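# Move floor cartons onto the shelf at aisle's end

## Task

Several cartons are lying on the aisle floor. Move every one of them onto a shelf at the far end of the aisle. Each must rest directly on the shelf surface (not stacked on another carton), sit upright rather than tilted, and stay fully within the shelf without overhanging. The robot must not fall over or finish leaning; that counts as failure. A carton counts only if it stays put on its own, without the robot holding it there.

## Robot and tools

Robot: a Hello Robot Stretch 3 with one arm. It has a two-wheel base (0.33 m long, 0.34 m wide), a lift that slides the arm up and down a mast, and a telescoping arm that reaches out to the robot's RIGHT side. Its wrist can yaw, pitch and roll, and it ends in a two-finger gripper. To move the gripper forward or back, drive the base. The base cannot move sideways. It spins about the point midway between the drive wheels, 0.05 m behind the front edge. With the arm retracted and the wrist folded, a spin sweeps a circle of radius 0.28 m. An unfolded level gripper reaches past that circle.

Frames: the base frame has its origin on the floor between the drive wheels, with x forward, y left and z up. hand_pose is reported in this frame, at the point where the closed fingertips meet. With all wrist joints at zero, the hand's x axis points up, its y axis points back along the arm toward the mast, and its z axis points to the rear. The odometry frame is the base frame as it was at the start. base_odometry comes from wheel turns only, so wheel slip shows up as travel. Heading is positive to the left, from -3.142 to 3.142.

Tool execute_actions: arguments are "actions" (a list holding one action, or empty just to read state and images) and optional "cameras" (head_camera, nav_camera, wrist_camera or all; leaving it out gives all, [] gives none). An action can hold:
- "base": exactly one key. {"translate_m": d} is a straight move of d metres from where the base currently stands, forward positive, range -1 to 1. {"rotate_rad": d} is a turn in place by d radians, left (counter-clockwise) positive, range -3.2 to 3.2. Both are offsets measured from the base position in the most recent state report.
- "joints": absolute targets by name, each one number: lift_m 0 to 1.1 (arm height on the mast); arm_m 0 to 0.52 (extension); wrist_yaw_rad -1.345 to 4.42 (0 means along the arm, positive swings toward the front, 3.0 folds over the base); wrist_pitch_rad -1.57 to 0.451 (0 level, negative tips fingers down); wrist_roll_rad -2.911 to 2.911 (0 means fingers side by side); gripper_m -0.089 to 0.179 (larger is wider; the fingertip gap is about 0.007 less when nearly shut and 0.025 less when fully open, and zero below 0.007); head_pan_rad -3.953 to 1.73 (0 forward, positive left, -1.57 faces along the arm); head_tilt_rad -1.53 to 0.419 (negative looks down).
- "contact_limits": only {"arm_m": effort %} from 1 to 100. The arm stops with contact_stop when its effort reaches that value (negative when retracting). Until the next action this also caps how hard the arm holds.
Motions in one action begin together. Joints left out may still be driving toward earlier targets. An unknown key or an out-of-range value rejects the call and nothing moves. One action lasts at most 15 s. If a result reports a stop, later move, wait and finish calls in that same reply are skipped.

Tool wait: {"seconds": 0 to 10}. It commands nothing and returns state and images.
Tool zoom_image: {"camera", "region": [x0, y0, x1, y1]} in pixels of the latest full image from that camera, at most 504 by 504.
Tool finished_scene: {"scene": n}. It ends the scene for good, and the result says whether the task succeeded.

Result lines: base_status and joint_status report how each motion ended. "done" means the target was reached (for the base, the wheels turned the full amount, even with slip). "off_target" means it stopped short and may still be pushing. "contact_stop", "time_out" and "torque_fault" drop the target. The arm or lift goes slack after a contact_stop until it is commanded again, and a slack lift with a load can sag. on_its_own lists things not commanded this call; there, "held at" is the held target, not the actual position. motor_effort is percent of maximum, positive toward higher joint values, with the peak in brackets. Readings are noisy and biased, and positive wheel effort pushes forward. lidar_m gives 12 distances in 30-degree sectors: the 1st straight ahead, then counter-clockwise (4th left, 7th behind, 10th right). "-" means nothing detected. The scan plane is 0.17 m above the floor, so it misses low objects, clear objects and the robot itself. wrist_depth_mm (45 to 1000) and head_depth_mm (280 to 4000; the head image is sideways) are 7x7 grids of median depths. base_tilt is in degrees, positive when leaning forward or right. turned_by_wheels and turned_by_imu give the turn since the last result. head_camera and nav_camera move with the head pan and tilt, and wrist_camera rides on the gripper.

Gripping: command gripper_m below the carton's width; lower values squeeze harder, though a stall guard may ease off the force. To let go, open at least 0.02 beyond the point where the fingers touched. Neither the reading nor "done" confirms that you are holding something.

Safe order: approach with the arm stowed (lift_m under 0.30, arm_m under 0.03, wrist_yaw_rad above 2.54) to drive at full speed; otherwise the base is slowed. Fold or unfold the wrist only with lift_m between 0.32 and 0.95, wrist_pitch_rad -0.4 and roll near 0. After folding, the lift may go down to 0.25. If wrist_yaw_rad is below -0.4, keep pitch at -0.5 or lower.

Avoid: pushing the arm into something rigid while the gripper is above about 0.45 m, pushing a second time after a contact stop, driving while the gripper is pushing or hooked on something fixed, and snagging furniture (especially when reversing). If base_tilt shows a lean, back off in small steps, free the gripper, and lower lift_m to about 0.2. The base, wrist and head do not stop on contact. Long hard loads can switch a wrist servo off for 10 s. Avoid dropping, slamming or shoving cartons, and don't leave one tilted, stacked or overhanging. Loose objects may occasionally get a small push from outside.

Each tool is called after "Call:" by a JSON object that holds its "op" and its "data".

## Session

Call:
{"op": "execute_actions", "data": {"actions": []}}

Scene clock: 0.00 s.
base_odometry: x=+0.000 y=+0.000 heading=+0.000 (m, m, rad; odometry frame)
turned_by_wheels: +0.000 (rad since the last result)
turned_by_imu: +0.000 (rad since the last result)
base_tilt: forward=-1.8 right=+1.4 (deg)
lidar_m: 1.30 1.43 1.51 2.20 2.20 1.55 1.61 1.18 1.80 1.55 1.54 1.82
head_depth_mm: 2027 2845 2927 2880 2881 2849 2195 / 2031 3128 3254 3294 3291 3203 2211 / 2063 1281 1288 1309 1314 1321 2016 / 1955 1251 1267 1275 1278 1290 1296 / 1968 1232 1231 1240 1251 1259 1260 / 1883 1207 1214 1215 1224 1239 1252 / 1981 2895 2907 2915 2940 2921 2154
base_status: not commanded
joint_positions: lift_m=+0.583 arm_m=+0.001 wrist_yaw_rad=+3.113 wrist_pitch_rad=-0.333 wrist_roll_rad=+0.000 gripper_m=+0.037 head_pan_rad=-0.013 head_tilt_rad=+0.005
joint_status: not commanded
motor_effort: left_wheel=+0 right_wheel=+0 lift_m=+23 arm_m=+0 wrist_yaw_rad=+0 wrist_pitch_rad=+8 wrist_roll_rad=+0 gripper_m=+0 head_pan_rad=+0 head_tilt_rad=+2 (%)
hand_pose: x=-0.0146 y=+0.0884 z=+0.6153 quat_wxyz=(+0.127, +0.699, +0.107, +0.696) (m; base frame)
wrist_depth_mm: - - - - - - - / - - - - - - - / - - - - - - - / - - - - - - - / - - - - - - - / 894 884 899 889 876 915 900 / 755 759 725 768 771 784 782
pictures: head_camera (sideways: a quarter turn clockwise sets it upright), nav_camera (sideways: a quarter turn counterclockwise sets it upright), wrist_camera
Images, in order (width x height): head_camera 896x504, nav_camera 672x504, wrist_camera 644x364.

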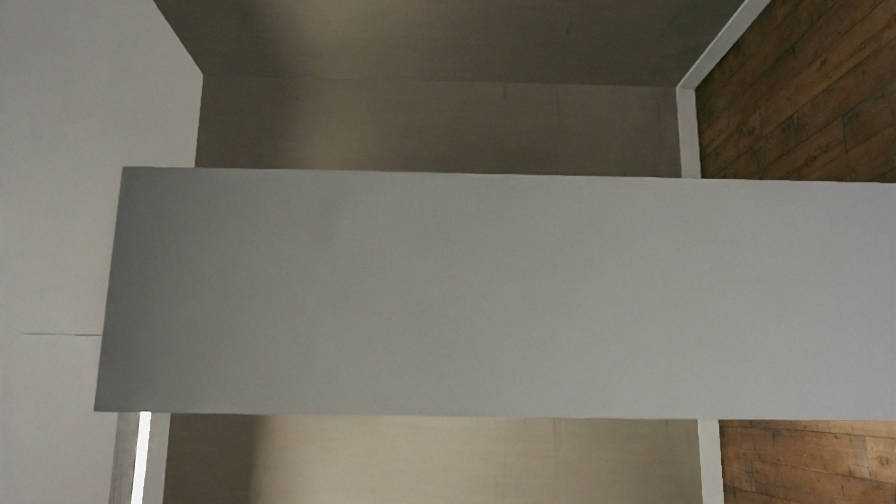

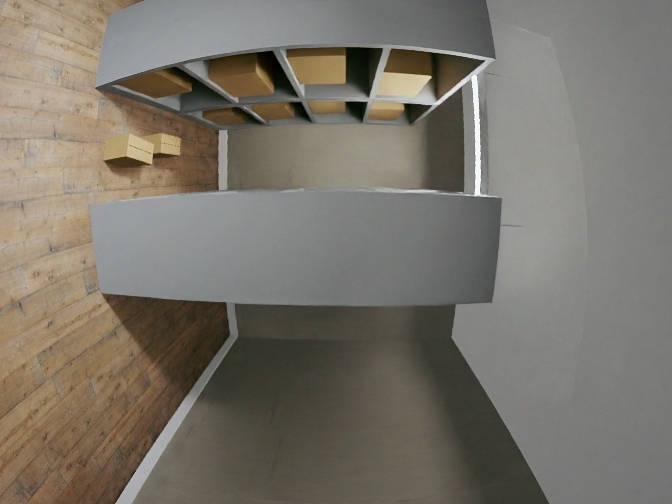

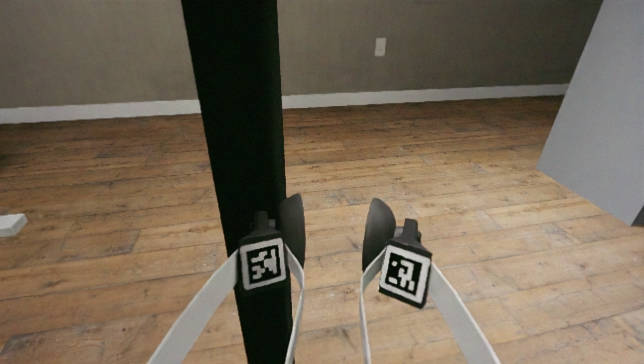

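Call:
{"op": "execute_actions", "data": {"actions": [{"joints":{"head_pan_rad":0.45,"head_tilt_rad":-0.45}}]}}

Scene clock: 2.47 s.
base_odometry: x=+0.000 y=+0.000 heading=+0.000 (m, m, rad; odometry frame)
turned_by_wheels: +0.000 (rad since the last result)
turned_by_imu: +0.000 (rad since the last result)
base_tilt: forward=-2.0 right=+1.5 (deg)
lidar_m: 1.30 1.44 1.52 2.20 2.20 1.55 1.61 1.18 1.81 1.55 1.55 1.82
head_depth_mm: 1043 1116 1216 1317 1449 1556 1339 / 2623 2816 3035 2410 1532 1572 1340 / 2694 2916 3118 2759 1893 1617 1335 / 2421 2519 2719 2662 1913 1617 1337 / 1813 1748 2000 2032 1943 1625 1334 / 1455 1414 1426 1553 1718 1624 1340 / 1192 1295 1420 1581 1746 1626 1344
base_status: not commanded
joint_positions: lift_m=+0.583 arm_m=+0.001 wrist_yaw_rad=+3.113 wrist_pitch_rad=-0.333 wrist_roll_rad=+0.000 gripper_m=+0.037 head_pan_rad=+0.443 head_tilt_rad=-0.444
joint_status: all done
motor_effort: left_wheel=+0(0) right_wheel=+0(0) lift_m=+22(22) arm_m=+0(0) wrist_yaw_rad=+0(0) wrist_pitch_rad=+8(7) wrist_roll_rad=+0(0) gripper_m=+0(0) head_pan_rad=+4(34) head_tilt_rad=-4(35) (%)
hand_pose: x=-0.0146 y=+0.0884 z=+0.6153 quat_wxyz=(+0.127, +0.699, +0.107, +0.696) (m; base frame)
wrist_depth_mm: - - - - - - - / - - - - - - - / - - - - - - - / - - - - - - - / - - - - - - - / 889 892 912 905 875 917 920 / 745 757 744 763 771 784 775
pictures: head_camera (sideways: a quarter turn clockwise sets it upright), nav_camera (sideways: a quarter turn counterclockwise sets it upright), wrist_camera
Images, in order (width x height): head_camera 896x504, nav_camera 672x504, wrist_camera 644x364.

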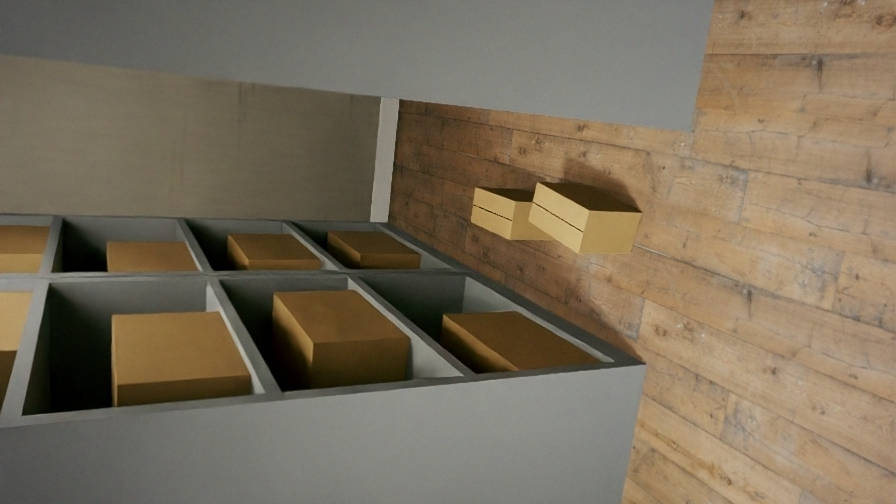

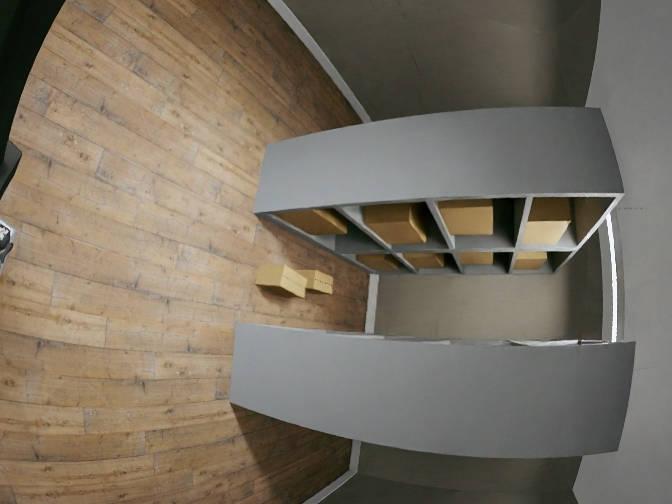

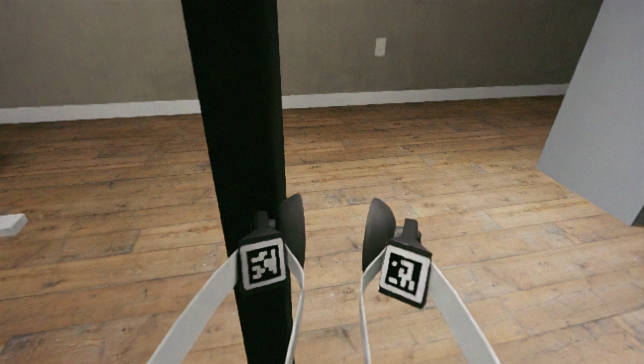

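Call:
{"op": "execute_actions", "data": {"actions": [{"base":{"rotate_rad":0.5},"joints":{"lift_m":0.28,"head_pan_rad":-0.3,"head_tilt_rad":-0.6,"wrist_pitch_rad":-0.4}}], "cameras": []}}

Call:
{"op": "execute_actions", "data": {"actions": [{"base":{"translate_m":0.9}}], "cameras": ["head_camera","nav_camera"]}}

Scene clock: 26.00 s.
base_odometry: x=+0.000 y=+0.000 heading=+0.500 (m, m, rad; odometry frame)
turned_by_wheels: +0.500 (rad since the last result)
turned_by_imu: +0.501 (rad since the last result)
base_tilt: forward=-1.9 right=+1.5 (deg)
lidar_m: 1.30 1.49 2.20 2.20 1.87 1.61 1.18 1.82 1.55 1.55 1.80 1.30
head_depth_mm: 1081 1200 1368 2031 1727 1433 1221 / 1085 1195 1348 1524 1675 1433 1226 / 1085 1198 1341 1517 1687 1439 1226 / 1112 1239 1413 2029 1683 1432 1222 / 2674 2968 2902 2030 1720 1441 1231 / 2634 2858 2663 2086 1727 1437 1232 / 1881 1980 1981 1930 1736 1436 1223
base_status: done
joint_positions: lift_m=+0.281 arm_m=+0.001 wrist_yaw_rad=+3.113 wrist_pitch_rad=-0.416 wrist_roll_rad=+0.000 gripper_m=+0.037 head_pan_rad=-0.293 head_tilt_rad=-0.592
joint_status: all done
motor_effort: left_wheel=-2(4) right_wheel=+2(7) lift_m=+13(19) arm_m=+0(0) wrist_yaw_rad=+0(0) wrist_pitch_rad=+7(6) wrist_roll_rad=+0(0) gripper_m=+0(0) head_pan_rad=-3(43) head_tilt_rad=-5(24) (%)
hand_pose: x=-0.0148 y=+0.0788 z=+0.2937 quat_wxyz=(+0.156, +0.694, +0.136, +0.690) (m; base frame)
wrist_depth_mm: - - - - - - - / - - - - - - - / 889 892 880 917 896 913 927 / 698 686 687 701 715 706 711 / 562 565 567 573 595 579 577 / 477 494 - - - 483 488 / 426 - - - 422 420 422
pictures: none
No camera images: the call's "cameras" was empty. Leave "cameras" out to get every camera's image.

Scene clock: 30.77 s.
base_odometry: x=+0.790 y=+0.431 heading=+0.500 (m, m, rad; odometry frame)
turned_by_wheels: +0.000 (rad since the last result)
turned_by_imu: +0.001 (rad since the last result)
base_tilt: forward=-2.0 right=+1.5 (deg)
lidar_m: 0.54 0.59 0.83 1.98 2.27 2.19 2.08 2.07 1.79 1.79 0.50 0.47
head_depth_mm: 737 741 726 942 1016 685 778 / 1105 1147 1236 1121 1083 1123 1149 / 1900 2132 2286 2030 1678 1441 1224 / 1929 2139 2410 2166 1721 1331 1136 / 1945 2157 2418 2177 1731 1366 1157 / 1869 2007 1876 1955 1676 1433 1224 / 1271 1243 1299 1277 1536 1281 1181
base_status: done
joint_positions: lift_m=+0.280 arm_m=+0.001 wrist_yaw_rad=+3.113 wrist_pitch_rad=-0.416 wrist_roll_rad=+0.000 gripper_m=+0.037 head_pan_rad=-0.293 head_tilt_rad=-0.593
joint_status: not commanded
motor_effort: left_wheel=-1(5) right_wheel=+2(10) lift_m=+14(13) arm_m=+0(0) wrist_yaw_rad=+0(0) wrist_pitch_rad=+8(8) wrist_roll_rad=+0(0) gripper_m=+0(0) head_pan_rad=-3(4) head_tilt_rad=-5(5) (%)
hand_pose: x=-0.0148 y=+0.0788 z=+0.2936 quat_wxyz=(+0.156, +0.694, +0.136, +0.690) (m; base frame)
wrist_depth_mm: - - - - - - - / - - - - - - - / 883 894 876 898 916 920 723 / 689 689 694 702 702 716 674 / 564 562 569 574 592 581 575 / 477 499 - - - 489 484 / 422 - - - 419 419 425
pictures: head_camera (sideways: a quarter turn clockwise sets it upright), nav_camera (sideways: a quarter turn counterclockwise sets it upright)
Images, in order (width x height): head_camera 896x504, nav_camera 672x504.

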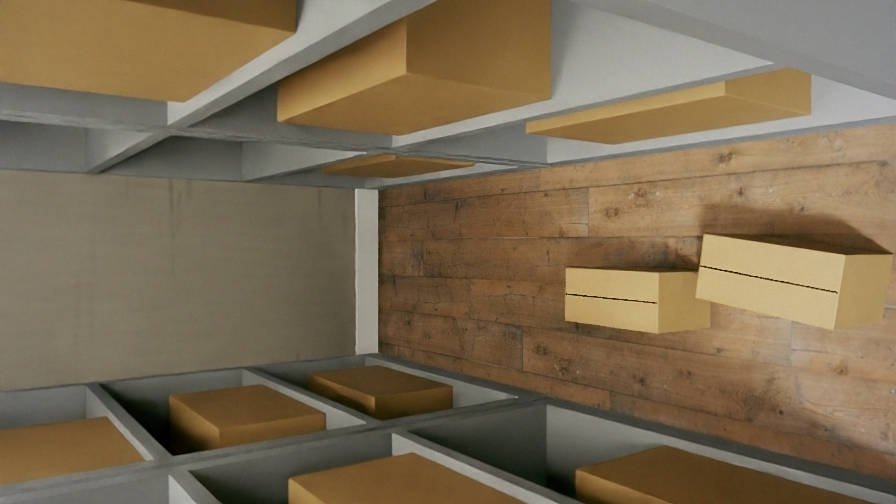

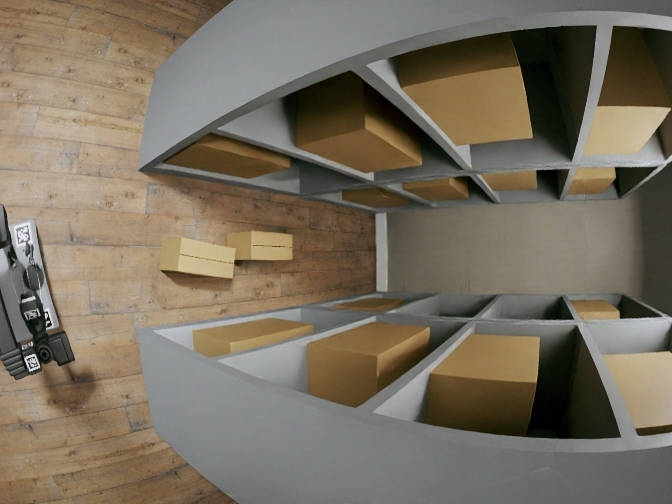

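Call:
{"op": "execute_actions", "data": {"actions": [{"base":{"rotate_rad":1.135},"joints":{"head_pan_rad":-1.57,"head_tilt_rad":-0.95}}], "cameras": []}}

Call:
{"op": "execute_actions", "data": {"actions": [{"base":{"translate_m":0.19},"joints":{"lift_m":0.34}}], "cameras": []}}

Call:
{"op": "execute_actions", "data": {"actions": [{"joints":{"wrist_yaw_rad":0,"gripper_m":0.179,"arm_m":0.15}}]}}

Scene clock: 55.70 s.
base_odometry: x=+0.790 y=+0.431 heading=+1.635 (m, m, rad; odometry frame)
turned_by_wheels: +1.135 (rad since the last result)
turned_by_imu: +1.131 (rad since the last result)
base_tilt: forward=-1.8 right=+1.4 (deg)
lidar_m: 1.97 1.99 2.40 2.19 2.49 1.97 1.79 0.76 0.48 0.49 0.55 0.59
head_depth_mm: 556 502 579 737 1051 1214 1098 / 642 924 1018 831 1015 1219 - / 1011 1073 1248 1358 1313 1220 - / 1821 1967 1718 1536 1347 1224 1100 / 2143 2050 1748 1392 1225 1226 1108 / 2115 2072 1763 1515 1360 1230 1109 / 2021 1937 1680 1507 1338 1212 1115
base_status: done
joint_positions: lift_m=+0.280 arm_m=+0.001 wrist_yaw_rad=+3.113 wrist_pitch_rad=-0.416 wrist_roll_rad=+0.000 gripper_m=+0.037 head_pan_rad=-1.563 head_tilt_rad=-0.938
joint_status: all done
motor_effort: left_wheel=-1(7) right_wheel=+1(11) lift_m=+14(14) arm_m=+0(0) wrist_yaw_rad=+0(0) wrist_pitch_rad=+8(8) wrist_roll_rad=+1(0) gripper_m=+0(0) head_pan_rad=-3(52) head_tilt_rad=-8(40) (%)
hand_pose: x=-0.0148 y=+0.0788 z=+0.2936 quat_wxyz=(+0.156, +0.694, +0.136, +0.690) (m; base frame)
wrist_depth_mm: - - - - - - - / - - - - - - - / 869 880 897 911 905 918 929 / 689 680 700 704 710 713 718 / 559 566 563 579 596 586 577 / 477 494 - - - 488 486 / 425 - - - 419 423 420
pictures: none
No camera images: the call's "cameras" was empty. Leave "cameras" out to get every camera's image.

Scene clock: 58.73 s.
base_odometry: x=+0.778 y=+0.621 heading=+1.635 (m, m, rad; odometry frame)
turned_by_wheels: +0.000 (rad since the last result)
turned_by_imu: +0.000 (rad since the last result)
base_tilt: forward=-1.9 right=+1.4 (deg)
lidar_m: 1.79 1.80 2.17 2.17 2.52 2.18 1.98 0.69 0.56 0.52 0.44 0.47
head_depth_mm: 973 982 1037 1179 1268 1207 1099 / 1205 1300 1554 1455 1342 1218 - / 1797 1914 1709 1522 1290 1216 - / 2144 2048 1754 1387 1317 1237 1112 / 2084 2056 1752 1528 1359 1221 1111 / 2047 1970 1652 1457 1280 1189 1112 / 1183 1115 987 915 846 1173 1109
base_status: done
joint_positions: lift_m=+0.340 arm_m=+0.001 wrist_yaw_rad=+3.113 wrist_pitch_rad=-0.416 wrist_roll_rad=+0.000 gripper_m=+0.037 head_pan_rad=-1.563 head_tilt_rad=-0.938
joint_status: all done
motor_effort: left_wheel=-1(7) right_wheel=+2(11) lift_m=+29(30) arm_m=+0(0) wrist_yaw_rad=+0(0) wrist_pitch_rad=+8(8) wrist_roll_rad=+1(0) gripper_m=+0(0) head_pan_rad=-4(3) head_tilt_rad=-7(7) (%)
hand_pose: x=-0.0148 y=+0.0788 z=+0.3526 quat_wxyz=(+0.156, +0.694, +0.136, +0.690) (m; base frame)
wrist_depth_mm: - - - - - - - / - - - - - - - / - - - - - - - / 778 790 801 795 812 832 806 / 648 637 649 657 682 656 660 / 538 544 572 559 538 557 557 / 472 488 - - 477 478 483
pictures: none
No camera images: the call's "cameras" was empty. Leave "cameras" out to get every camera's image.

Scene clock: 61.27 s.
base_odometry: x=+0.778 y=+0.621 heading=+1.635 (m, m, rad; odometry frame)
turned_by_wheels: +0.000 (rad since the last result)
turned_by_imu: +0.000 (rad since the last result)
base_tilt: forward=-2.0 right=+1.4 (deg)
lidar_m: 1.79 1.80 2.16 2.16 2.53 2.18 1.97 0.69 0.56 0.52 0.44 0.47
head_depth_mm: 972 984 1033 1174 1267 1216 1097 / 1198 1293 1535 1445 1352 1230 - / 1802 1908 1705 1526 1329 1181 1145 / 2141 2033 1752 1398 1321 1221 1136 / 2105 2041 1750 1528 1357 1222 1108 / 2027 1955 1664 1455 1275 1191 1108 / 1185 1116 990 918 845 1175 1114
base_status: not commanded
joint_positions: lift_m=+0.340 arm_m=+0.150 wrist_yaw_rad=+0.003 wrist_pitch_rad=-0.416 wrist_roll_rad=+0.000 gripper_m=+0.179 head_pan_rad=-1.563 head_tilt_rad=-0.938
joint_status: all done
motor_effort: left_wheel=-1(1) right_wheel=+3(1) lift_m=+29(29) arm_m=+3(4) wrist_yaw_rad=-3(4) wrist_pitch_rad=+8(8) wrist_roll_rad=+0(0) gripper_m=+0(92) head_pan_rad=-3(3) head_tilt_rad=-6(7) (%)
hand_pose: x=-0.0209 y=-0.5194 z=+0.3526 quat_wxyz=(+0.692, +0.147, -0.691, -0.145) (m; base frame)
wrist_depth_mm: 717 755 - - 820 814 685 / 609 812 - - 880 480 412 / 448 840 956 985 818 463 323 / 440 718 739 574 722 464 329 / 427 622 635 405 641 509 365 / 398 531 546 344 557 496 418 / 432 474 474 297 474 455 396
pictures: head_camera (sideways: a quarter turn clockwise sets it upright), nav_camera (sideways: a quarter turn counterclockwise sets it upright), wrist_camera
Images, in order (width x height): head_camera 896x504, nav_camera 672x504, wrist_camera 644x364.

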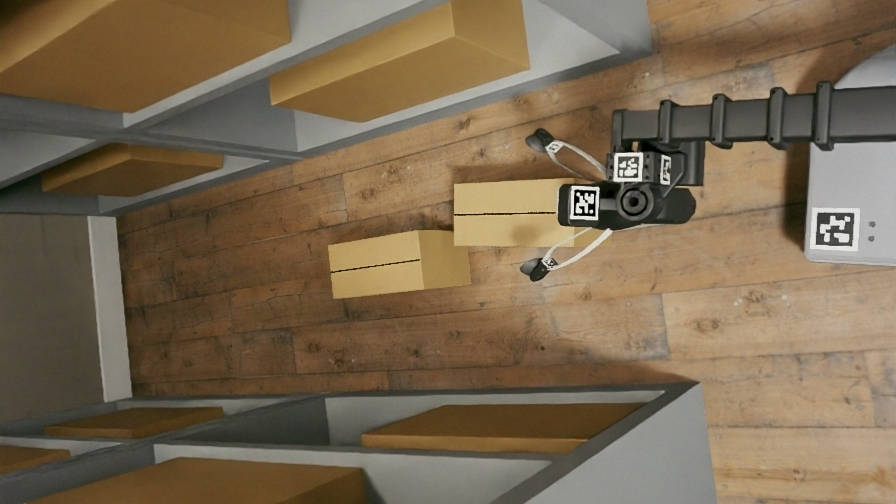

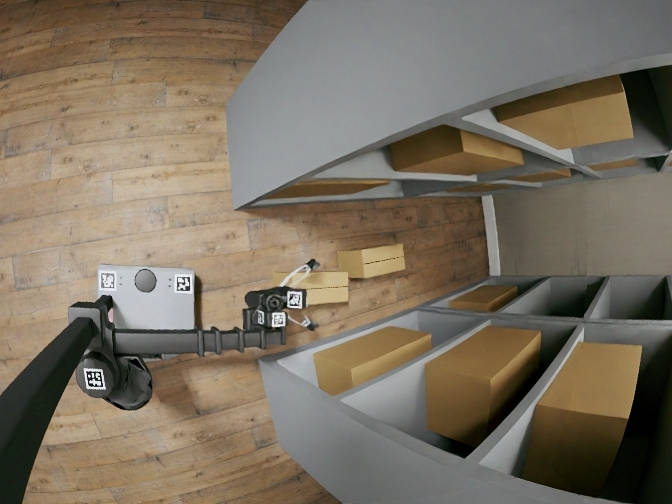

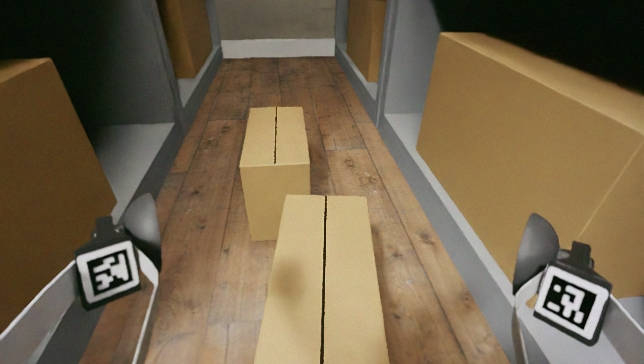

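Call:
{"op": "execute_actions", "data": {"actions": [{"base":{"translate_m":0.005},"joints":{"wrist_pitch_rad":-0.6,"arm_m":0.30,"lift_m":0.25}}], "cameras": ["head_camera","wrist_camera"]}}

Scene clock: 67.37 s.
base_odometry: x=+0.777 y=+0.626 heading=+1.635 (m, m, rad; odometry frame)
turned_by_wheels: +0.000 (rad since the last result)
turned_by_imu: +0.001 (rad since the last result)
base_tilt: forward=-1.9 right=+1.4 (deg)
lidar_m: 1.78 1.80 2.17 2.17 2.52 2.18 1.98 0.69 0.56 0.52 0.44 0.47
head_depth_mm: 971 991 1034 1171 1278 1212 1100 / 1210 1393 1545 1459 1356 1212 1134 / 1827 1913 1718 1525 1301 1214 - / 2144 2049 1751 1385 1325 1219 1131 / 2114 2049 1759 1543 1360 1222 1107 / 2030 1964 1649 1464 1281 1185 1108 / 1162 1094 980 920 837 1171 1117
base_status: done
joint_positions: lift_m=+0.250 arm_m=+0.300 wrist_yaw_rad=+0.002 wrist_pitch_rad=-0.613 wrist_roll_rad=+0.000 gripper_m=+0.179 head_pan_rad=-1.563 head_tilt_rad=-0.938
joint_status: all done
motor_effort: left_wheel=-1(2) right_wheel=+2(7) lift_m=+14(24) arm_m=+2(2) wrist_yaw_rad=-1(2) wrist_pitch_rad=+6(6) wrist_roll_rad=+1(1) gripper_m=+0(0) head_pan_rad=-4(3) head_tilt_rad=-7(7) (%)
hand_pose: x=-0.0213 y=-0.6405 z=+0.2221 quat_wxyz=(+0.674, +0.214, -0.674, -0.213) (m; base frame)
wrist_depth_mm: 629 742 483 880 707 421 297 / 565 649 358 670 641 430 303 / 473 578 378 376 579 437 306 / 431 495 453 249 474 419 313 / 412 436 407 215 405 415 311 / 372 365 200 191 199 376 292 / 333 338 174 171 174 337 321
pictures: head_camera (sideways: a quarter turn clockwise sets it upright), wrist_camera
Images, in order (width x height): head_camera 896x504, wrist_camera 644x364.

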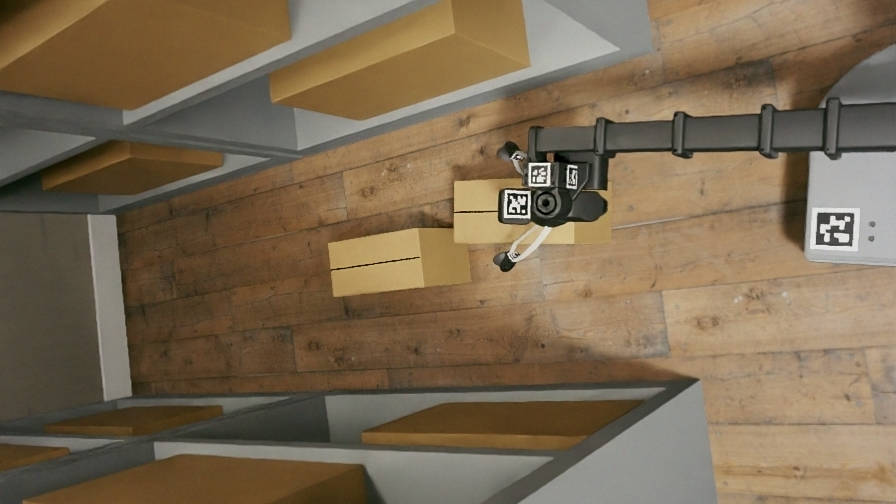

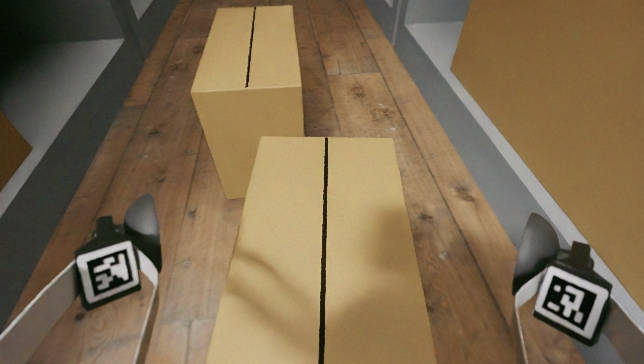

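Call:
{"op": "execute_actions", "data": {"actions": [{"base":{"translate_m":0.006},"joints":{"wrist_pitch_rad":-0.72,"arm_m":0.32,"lift_m":0.21}}], "cameras": ["head_camera","wrist_camera"]}}

Scene clock: 71.90 s.
base_odometry: x=+0.777 y=+0.632 heading=+1.634 (m, m, rad; odometry frame)
turned_by_wheels: +0.000 (rad since the last result)
turned_by_imu: +0.001 (rad since the last result)
base_tilt: forward=-1.9 right=+1.6 (deg)
lidar_m: 1.78 1.79 2.16 2.16 2.52 2.19 1.98 0.69 0.56 0.52 0.44 0.47
head_depth_mm: 978 1002 1039 1180 1285 1213 1102 / 1218 1409 1577 1467 1349 1218 1132 / 1863 1919 1725 1520 1302 1223 - / 2129 2054 1762 1390 1315 1222 1136 / 2095 2054 1749 1534 1352 1219 1105 / 2034 1911 1627 1456 1266 1193 1113 / 1151 1069 970 918 825 1163 1115
base_status: done
joint_positions: lift_m=+0.210 arm_m=+0.320 wrist_yaw_rad=+0.002 wrist_pitch_rad=-0.731 wrist_roll_rad=+0.000 gripper_m=+0.179 head_pan_rad=-1.563 head_tilt_rad=-0.938
joint_status: all done
motor_effort: left_wheel=-1(6) right_wheel=+2(9) lift_m=+14(19) arm_m=+3(5) wrist_yaw_rad=-1(1) wrist_pitch_rad=+5(5) wrist_roll_rad=+1(1) gripper_m=+0(0) head_pan_rad=-2(3) head_tilt_rad=-7(8) (%)
hand_pose: x=-0.0213 y=-0.6395 z=+0.1603 quat_wxyz=(+0.661, +0.253, -0.660, -0.253) (m; base frame)
wrist_depth_mm: 477 574 292 572 568 427 303 / 439 508 325 212 218 412 310 / 415 439 367 183 187 407 312 / 382 382 165 161 160 377 301 / 343 348 147 144 143 339 297 / 314 304 131 130 130 295 284 / 279 282 118 118 118 271 275
pictures: head_camera (sideways: a quarter turn clockwise sets it upright), wrist_camera
Images, in order (width x height): head_camera 896x504, wrist_camera 644x364.

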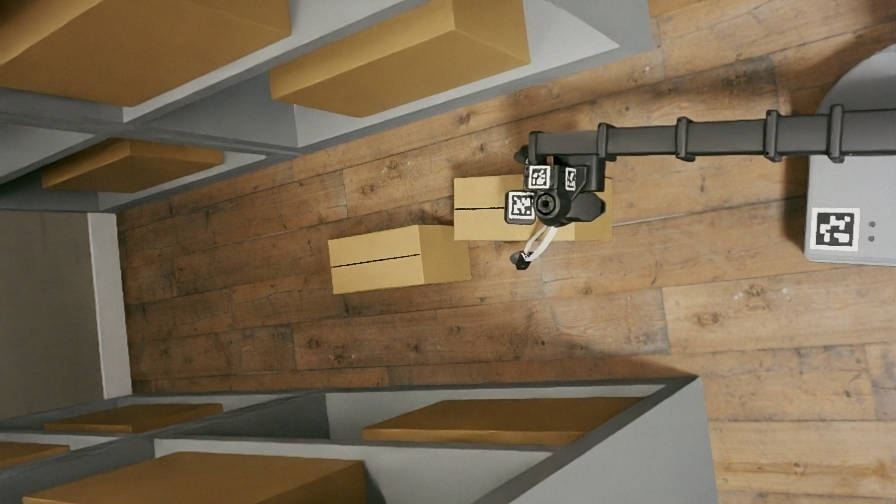

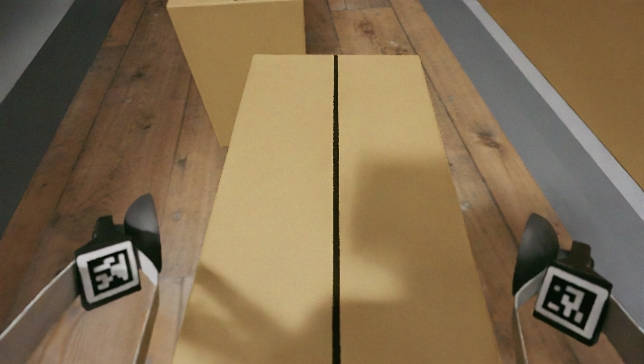

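Call:
{"op": "execute_actions", "data": {"actions": [{"joints":{"lift_m":0.16}}], "cameras": ["head_camera","wrist_camera"]}}

Scene clock: 74.10 s.
base_odometry: x=+0.777 y=+0.632 heading=+1.634 (m, m, rad; odometry frame)
turned_by_wheels: +0.000 (rad since the last result)
turned_by_imu: +0.000 (rad since the last result)
base_tilt: forward=-1.9 right=+1.5 (deg)
lidar_m: 1.78 1.79 2.16 2.16 2.53 2.20 1.99 0.69 0.56 0.53 0.44 0.47
head_depth_mm: 977 1004 1044 1189 1292 1212 1100 / 1219 1407 1575 1468 1348 1213 1130 / 1843 1911 1721 1524 1312 1219 - / 2143 2053 1736 1390 1316 1217 1140 / 2101 2044 1752 1528 1363 1220 1108 / 2023 1932 1639 1454 1256 1188 1108 / 1147 1069 971 914 823 1171 1110
base_status: not commanded
joint_positions: lift_m=+0.182 arm_m=+0.320 wrist_yaw_rad=+0.001 wrist_pitch_rad=-0.679 wrist_roll_rad=+0.001 gripper_m=+0.179 head_pan_rad=-1.563 head_tilt_rad=-0.939
joint_status: lift_m contact_stop (moved -0.029 of -0.050)
on_its_own: lift_m is slack since a contact_stop, until your next command for it (your +0.160 is given up); wrist_pitch_rad is at rest, and its effort (-21) is outside its rest range (-20 to +32)
motor_effort: left_wheel=-1(2) right_wheel=+1(4) lift_m=+21(21) arm_m=+2(2) wrist_yaw_rad=-1(1) wrist_pitch_rad=-21(31) wrist_roll_rad=+1(1) gripper_m=-1(0) head_pan_rad=-3(4) head_tilt_rad=-7(7) (%)
hand_pose: x=-0.0215 y=-0.6489 z=+0.1405 quat_wxyz=(+0.667, +0.236, -0.666, -0.236) (m; base frame)
wrist_depth_mm: 488 595 280 589 585 426 302 / 444 508 304 191 198 408 306 / 418 429 167 161 161 402 304 / 371 370 140 140 139 362 297 / 332 335 123 123 123 319 291 / - 282 110 110 110 112 279 / 264 255 100 99 99 101 257
pictures: head_camera (sideways: a quarter turn clockwise sets it upright), wrist_camera
Images, in order (width x height): head_camera 896x504, wrist_camera 644x364.

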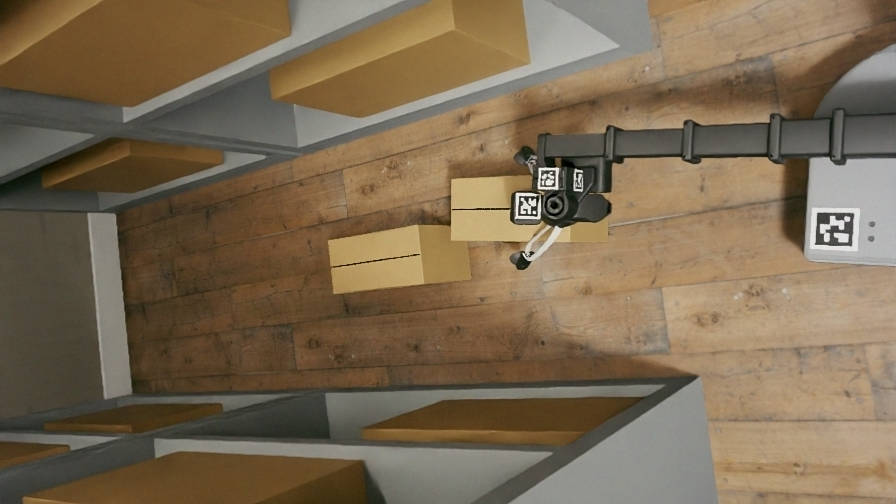

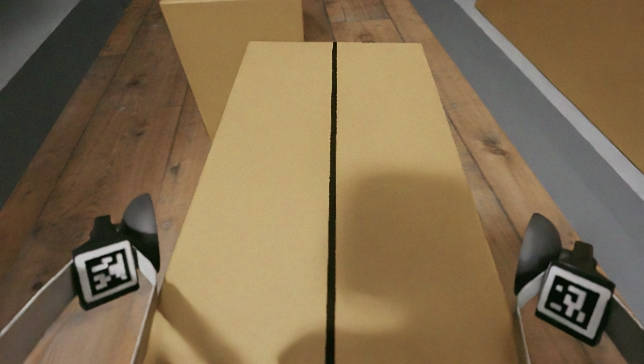

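Call:
{"op": "execute_actions", "data": {"actions": [{"joints":{"lift_m":0.27}}], "cameras": []}}

Call:
{"op": "execute_actions", "data": {"actions": [{"joints":{"wrist_pitch_rad":-1.0,"arm_m":0.39,"lift_m":0.26}}], "cameras": ["head_camera","wrist_camera"]}}

Scene clock: 93.53 s.
base_odometry: x=+0.777 y=+0.632 heading=+1.634 (m, m, rad; odometry frame)
turned_by_wheels: +0.000 (rad since the last result)
turned_by_imu: +0.001 (rad since the last result)
base_tilt: forward=-1.8 right=+1.5 (deg)
lidar_m: 1.78 1.79 2.16 2.16 2.53 2.19 1.98 0.69 0.56 0.53 0.44 0.47
head_depth_mm: 974 1002 1036 1182 1290 1210 1103 / 1213 1411 1574 1471 1355 1215 - / 1854 1896 1724 1536 1286 1221 1147 / 2133 2042 1737 1396 1313 1222 1137 / 2110 2034 1752 1542 1360 1216 1109 / 2019 1911 1630 1456 1266 1186 1108 / 1144 1064 973 918 825 1166 1108
base_status: not commanded
joint_positions: lift_m=+0.270 arm_m=+0.320 wrist_yaw_rad=+0.001 wrist_pitch_rad=-0.730 wrist_roll_rad=+0.001 gripper_m=+0.179 head_pan_rad=-1.563 head_tilt_rad=-0.939
joint_status: all done
motor_effort: left_wheel=-1(1) right_wheel=+2(2) lift_m=+29(33) arm_m=+2(3) wrist_yaw_rad=-1(1) wrist_pitch_rad=+5(20) wrist_roll_rad=+0(0) gripper_m=+0(0) head_pan_rad=-2(3) head_tilt_rad=-7(7) (%)
hand_pose: x=-0.0215 y=-0.6396 z=+0.2193 quat_wxyz=(+0.660, +0.253, -0.660, -0.253) (m; base frame)
wrist_depth_mm: 570 662 365 676 649 427 302 / 484 583 340 580 580 445 309 / 441 519 409 266 501 425 316 / 423 455 441 233 433 433 320 / 399 418 389 209 218 399 311 / 364 363 353 188 192 368 289 / 334 334 178 172 175 331 320
pictures: none
No camera images: the call's "cameras" was empty. Leave "cameras" out to get every camera's image.

Scene clock: 95.23 s.
base_odometry: x=+0.777 y=+0.632 heading=+1.634 (m, m, rad; odometry frame)
turned_by_wheels: +0.000 (rad since the last result)
turned_by_imu: +0.000 (rad since the last result)
base_tilt: forward=-1.8 right=+1.5 (deg)
lidar_m: 1.78 1.79 2.16 2.17 2.52 2.19 1.98 0.69 0.56 0.52 0.44 0.47
head_depth_mm: 974 1004 1043 1181 1290 1212 1105 / 1218 1417 1573 1464 1350 1218 - / 1846 1912 1722 1567 1294 1216 - / 2138 2056 1750 1390 1310 1219 1136 / 2093 2041 1743 1533 1359 1228 1107 / 2039 1906 1633 1456 1256 1191 1106 / 1145 1066 972 916 822 1167 1111
base_status: not commanded
joint_positions: lift_m=+0.260 arm_m=+0.390 wrist_yaw_rad=+0.001 wrist_pitch_rad=-1.006 wrist_roll_rad=+0.001 gripper_m=+0.179 head_pan_rad=-1.563 head_tilt_rad=-0.939
joint_status: all done
motor_effort: left_wheel=-1(1) right_wheel=+2(1) lift_m=+13(26) arm_m=+2(5) wrist_yaw_rad=+0(0) wrist_pitch_rad=+3(5) wrist_roll_rad=+1(0) gripper_m=+0(1) head_pan_rad=-3(2) head_tilt_rad=-7(7) (%)
hand_pose: x=-0.0215 y=-0.6516 z=+0.1699 quat_wxyz=(+0.620, +0.341, -0.619, -0.341) (m; base frame)
wrist_depth_mm: 430 439 281 430 428 405 302 / 409 409 319 186 187 389 304 / 386 382 180 175 173 368 293 / 364 361 167 164 163 349 304 / 344 341 157 154 154 331 303 / 328 317 147 146 145 309 288 / 305 305 140 139 137 297 290
pictures: head_camera (sideways: a quarter turn clockwise sets it upright), wrist_camera
Images, in order (width x height): head_camera 896x504, wrist_camera 644x364.

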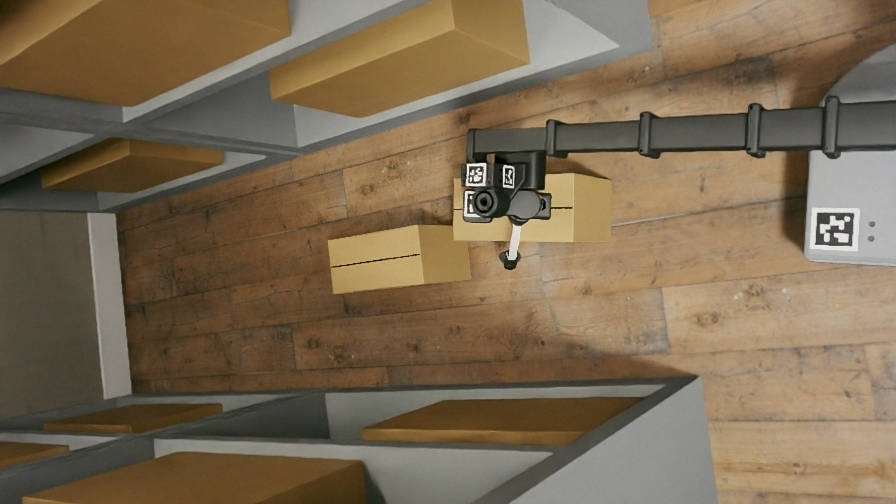

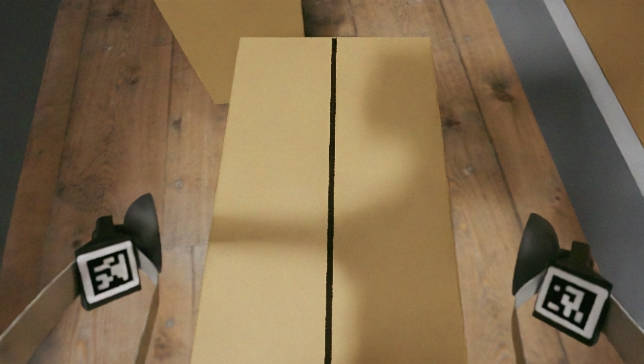

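Call:
{"op": "execute_actions", "data": {"actions": [{"joints":{"arm_m":0.384,"lift_m":0.222}}], "cameras": ["wrist_camera"]}}

Scene clock: 97.57 s.
base_odometry: x=+0.777 y=+0.632 heading=+1.634 (m, m, rad; odometry frame)
turned_by_wheels: +0.000 (rad since the last result)
turned_by_imu: +0.000 (rad since the last result)
base_tilt: forward=-2.0 right=+1.5 (deg)
lidar_m: 1.78 1.79 2.16 2.17 2.53 2.19 1.99 0.69 0.56 0.52 0.44 0.47
head_depth_mm: 976 1006 1040 1183 1286 1216 1105 / 1228 1416 1594 1473 1347 1215 1135 / 1855 1889 1739 1542 1290 1211 - / 2136 2048 1741 1397 1302 1217 1132 / 2113 2048 1750 1534 1359 1225 1111 / 2034 1932 1634 1457 1264 1186 1110 / 1144 1070 973 918 823 1169 1112
base_status: not commanded
joint_positions: lift_m=+0.223 arm_m=+0.384 wrist_yaw_rad=+0.001 wrist_pitch_rad=-1.006 wrist_roll_rad=+0.001 gripper_m=+0.179 head_pan_rad=-1.563 head_tilt_rad=-0.939
joint_status: all done
motor_effort: left_wheel=-1(1) right_wheel=+1(2) lift_m=+13(11) arm_m=-3(4) wrist_yaw_rad=+0(0) wrist_pitch_rad=+3(3) wrist_roll_rad=+0(0) gripper_m=+0(1) head_pan_rad=-2(3) head_tilt_rad=-8(7) (%)
hand_pose: x=-0.0215 y=-0.6459 z=+0.1318 quat_wxyz=(+0.619, +0.341, -0.619, -0.341) (m; base frame)
wrist_depth_mm: 395 391 155 151 149 369 286 / 368 365 143 140 139 350 290 / 343 338 132 131 131 329 297 / 321 320 125 124 123 303 299 / 303 298 118 116 116 117 288 / 289 196 111 110 109 110 275 / 270 267 105 104 104 104 258
pictures: wrist_camera
Images, in order (width x height): wrist_camera 644x364.

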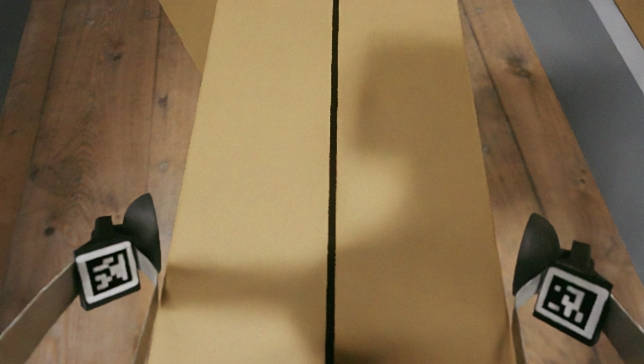

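Near the limit. Close.

Call:
{"op": "execute_actions", "data": {"actions": [{"joints":{"gripper_m":0.06}}], "cameras": ["wrist_camera","head_camera"]}}

Scene clock: 100.47 s.
base_odometry: x=+0.777 y=+0.632 heading=+1.635 (m, m, rad; odometry frame)
turned_by_wheels: +0.000 (rad since the last result)
turned_by_imu: +0.001 (rad since the last result)
base_tilt: forward=-1.9 right=+1.4 (deg)
lidar_m: 1.78 1.79 2.16 2.16 2.53 2.19 1.98 0.69 0.56 0.53 0.44 0.47
head_depth_mm: 970 1005 1046 1186 1287 1220 1102 / 1223 1419 1561 1476 1345 1215 1131 / 1865 1911 1725 1552 1289 1220 - / 2137 2028 1755 1390 1311 1215 1137 / 2092 2040 1769 1533 1360 1219 1107 / 2038 1903 1619 1454 1262 1188 1108 / 1145 1069 973 918 822 1175 1109
base_status: not commanded
joint_positions: lift_m=+0.223 arm_m=+0.384 wrist_yaw_rad=+0.000 wrist_pitch_rad=-0.945 wrist_roll_rad=-0.001 gripper_m=+0.062 head_pan_rad=-1.563 head_tilt_rad=-0.939
joint_status: all done
on_its_own: wrist_pitch_rad is at rest, and its effort (-28) is outside its rest range (-20 to +32)
motor_effort: left_wheel=+0(2) right_wheel=+0(4) lift_m=+13(13) arm_m=+1(3) wrist_yaw_rad=+0(1) wrist_pitch_rad=-28(30) wrist_roll_rad=+1(2) gripper_m=-44(99) head_pan_rad=-4(2) head_tilt_rad=-7(7) (%)
hand_pose: x=-0.0216 y=-0.6595 z=+0.1395 quat_wxyz=(+0.630, +0.322, -0.629, -0.322) (m; base frame)
wrist_depth_mm: 434 428 255 177 174 402 302 / 400 395 167 161 160 377 292 / 367 366 151 148 146 354 293 / 342 337 138 137 136 329 300 / 315 318 129 128 127 218 296 / 299 288 120 119 118 118 284 / 276 274 113 112 111 262 265
pictures: head_camera (sideways: a quarter turn clockwise sets it upright), wrist_camera
Images, in order (width x height): head_camera 896x504, wrist_camera 644x364.

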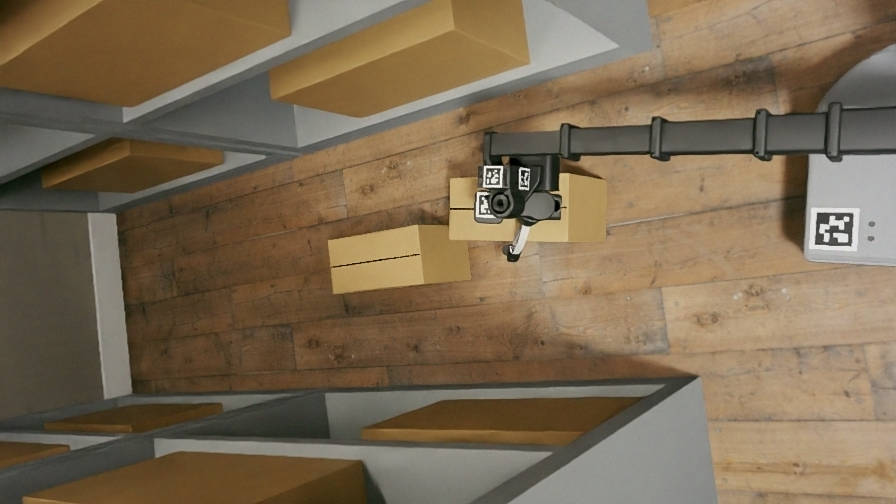

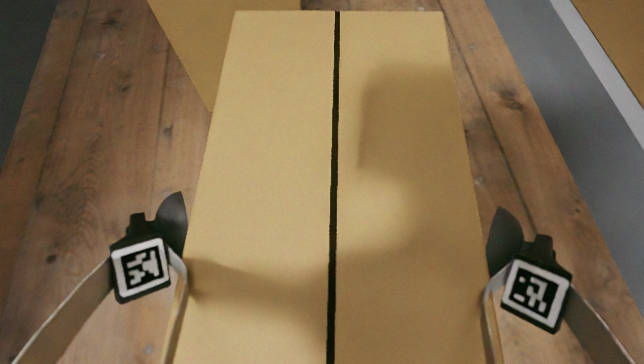

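Call:
{"op": "execute_actions", "data": {"actions": [{"joints":{"wrist_pitch_rad":-0.93,"lift_m":0.25,"gripper_m":0.04}}], "cameras": ["wrist_camera","head_camera"]}}

Scene clock: 102.70 s.
base_odometry: x=+0.777 y=+0.632 heading=+1.635 (m, m, rad; odometry frame)
turned_by_wheels: +0.000 (rad since the last result)
turned_by_imu: +0.000 (rad since the last result)
base_tilt: forward=-1.9 right=+1.6 (deg)
lidar_m: 1.78 1.79 2.16 2.16 2.53 2.19 1.98 0.69 0.56 0.53 0.44 0.47
head_depth_mm: 974 1004 1045 1182 1290 1213 1103 / 1219 1419 1578 1470 1342 1214 1136 / 1847 1910 1717 1559 1290 1221 - / 2129 2030 1761 1387 1315 1220 1138 / 2110 2037 1752 1531 1358 1221 1107 / 2022 1928 1652 1458 1262 1193 1111 / 1149 1071 968 913 824 1174 1121
base_status: not commanded
joint_positions: lift_m=+0.249 arm_m=+0.384 wrist_yaw_rad=+0.000 wrist_pitch_rad=-0.944 wrist_roll_rad=-0.001 gripper_m=+0.043 head_pan_rad=-1.563 head_tilt_rad=-0.939
joint_status: all done
motor_effort: left_wheel=+0(0) right_wheel=+0(0) lift_m=+30(33) arm_m=+1(1) wrist_yaw_rad=+0(0) wrist_pitch_rad=+7(27) wrist_roll_rad=+1(1) gripper_m=-51(99) head_pan_rad=-4(3) head_tilt_rad=-8(7) (%)
hand_pose: x=-0.0216 y=-0.6595 z=+0.1664 quat_wxyz=(+0.630, +0.322, -0.629, -0.322) (m; base frame)
wrist_depth_mm: 444 449 259 173 172 398 299 / 421 424 165 159 158 398 305 / 389 389 151 148 146 376 295 / 360 362 139 137 136 350 299 / 338 341 129 128 127 230 306 / 318 309 121 120 120 119 299 / 298 297 114 113 113 283 286
pictures: head_camera (sideways: a quarter turn clockwise sets it upright), wrist_camera
Images, in order (width x height): head_camera 896x504, wrist_camera 644x364.

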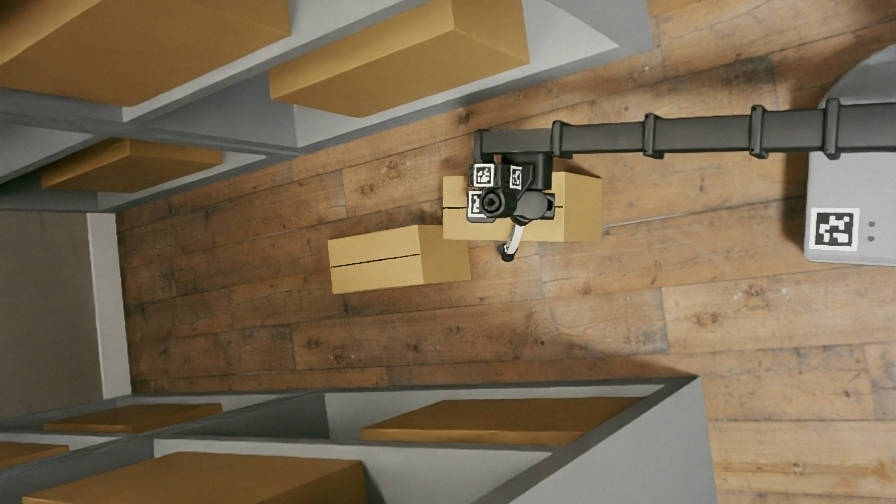

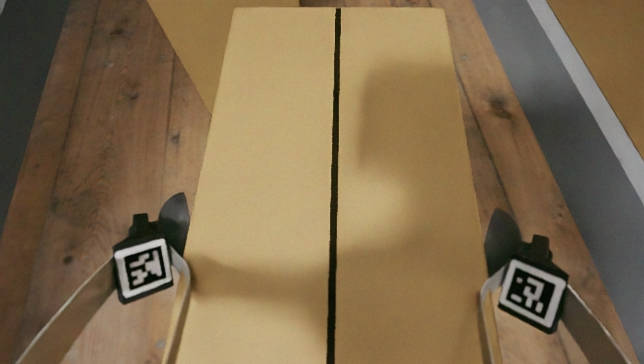

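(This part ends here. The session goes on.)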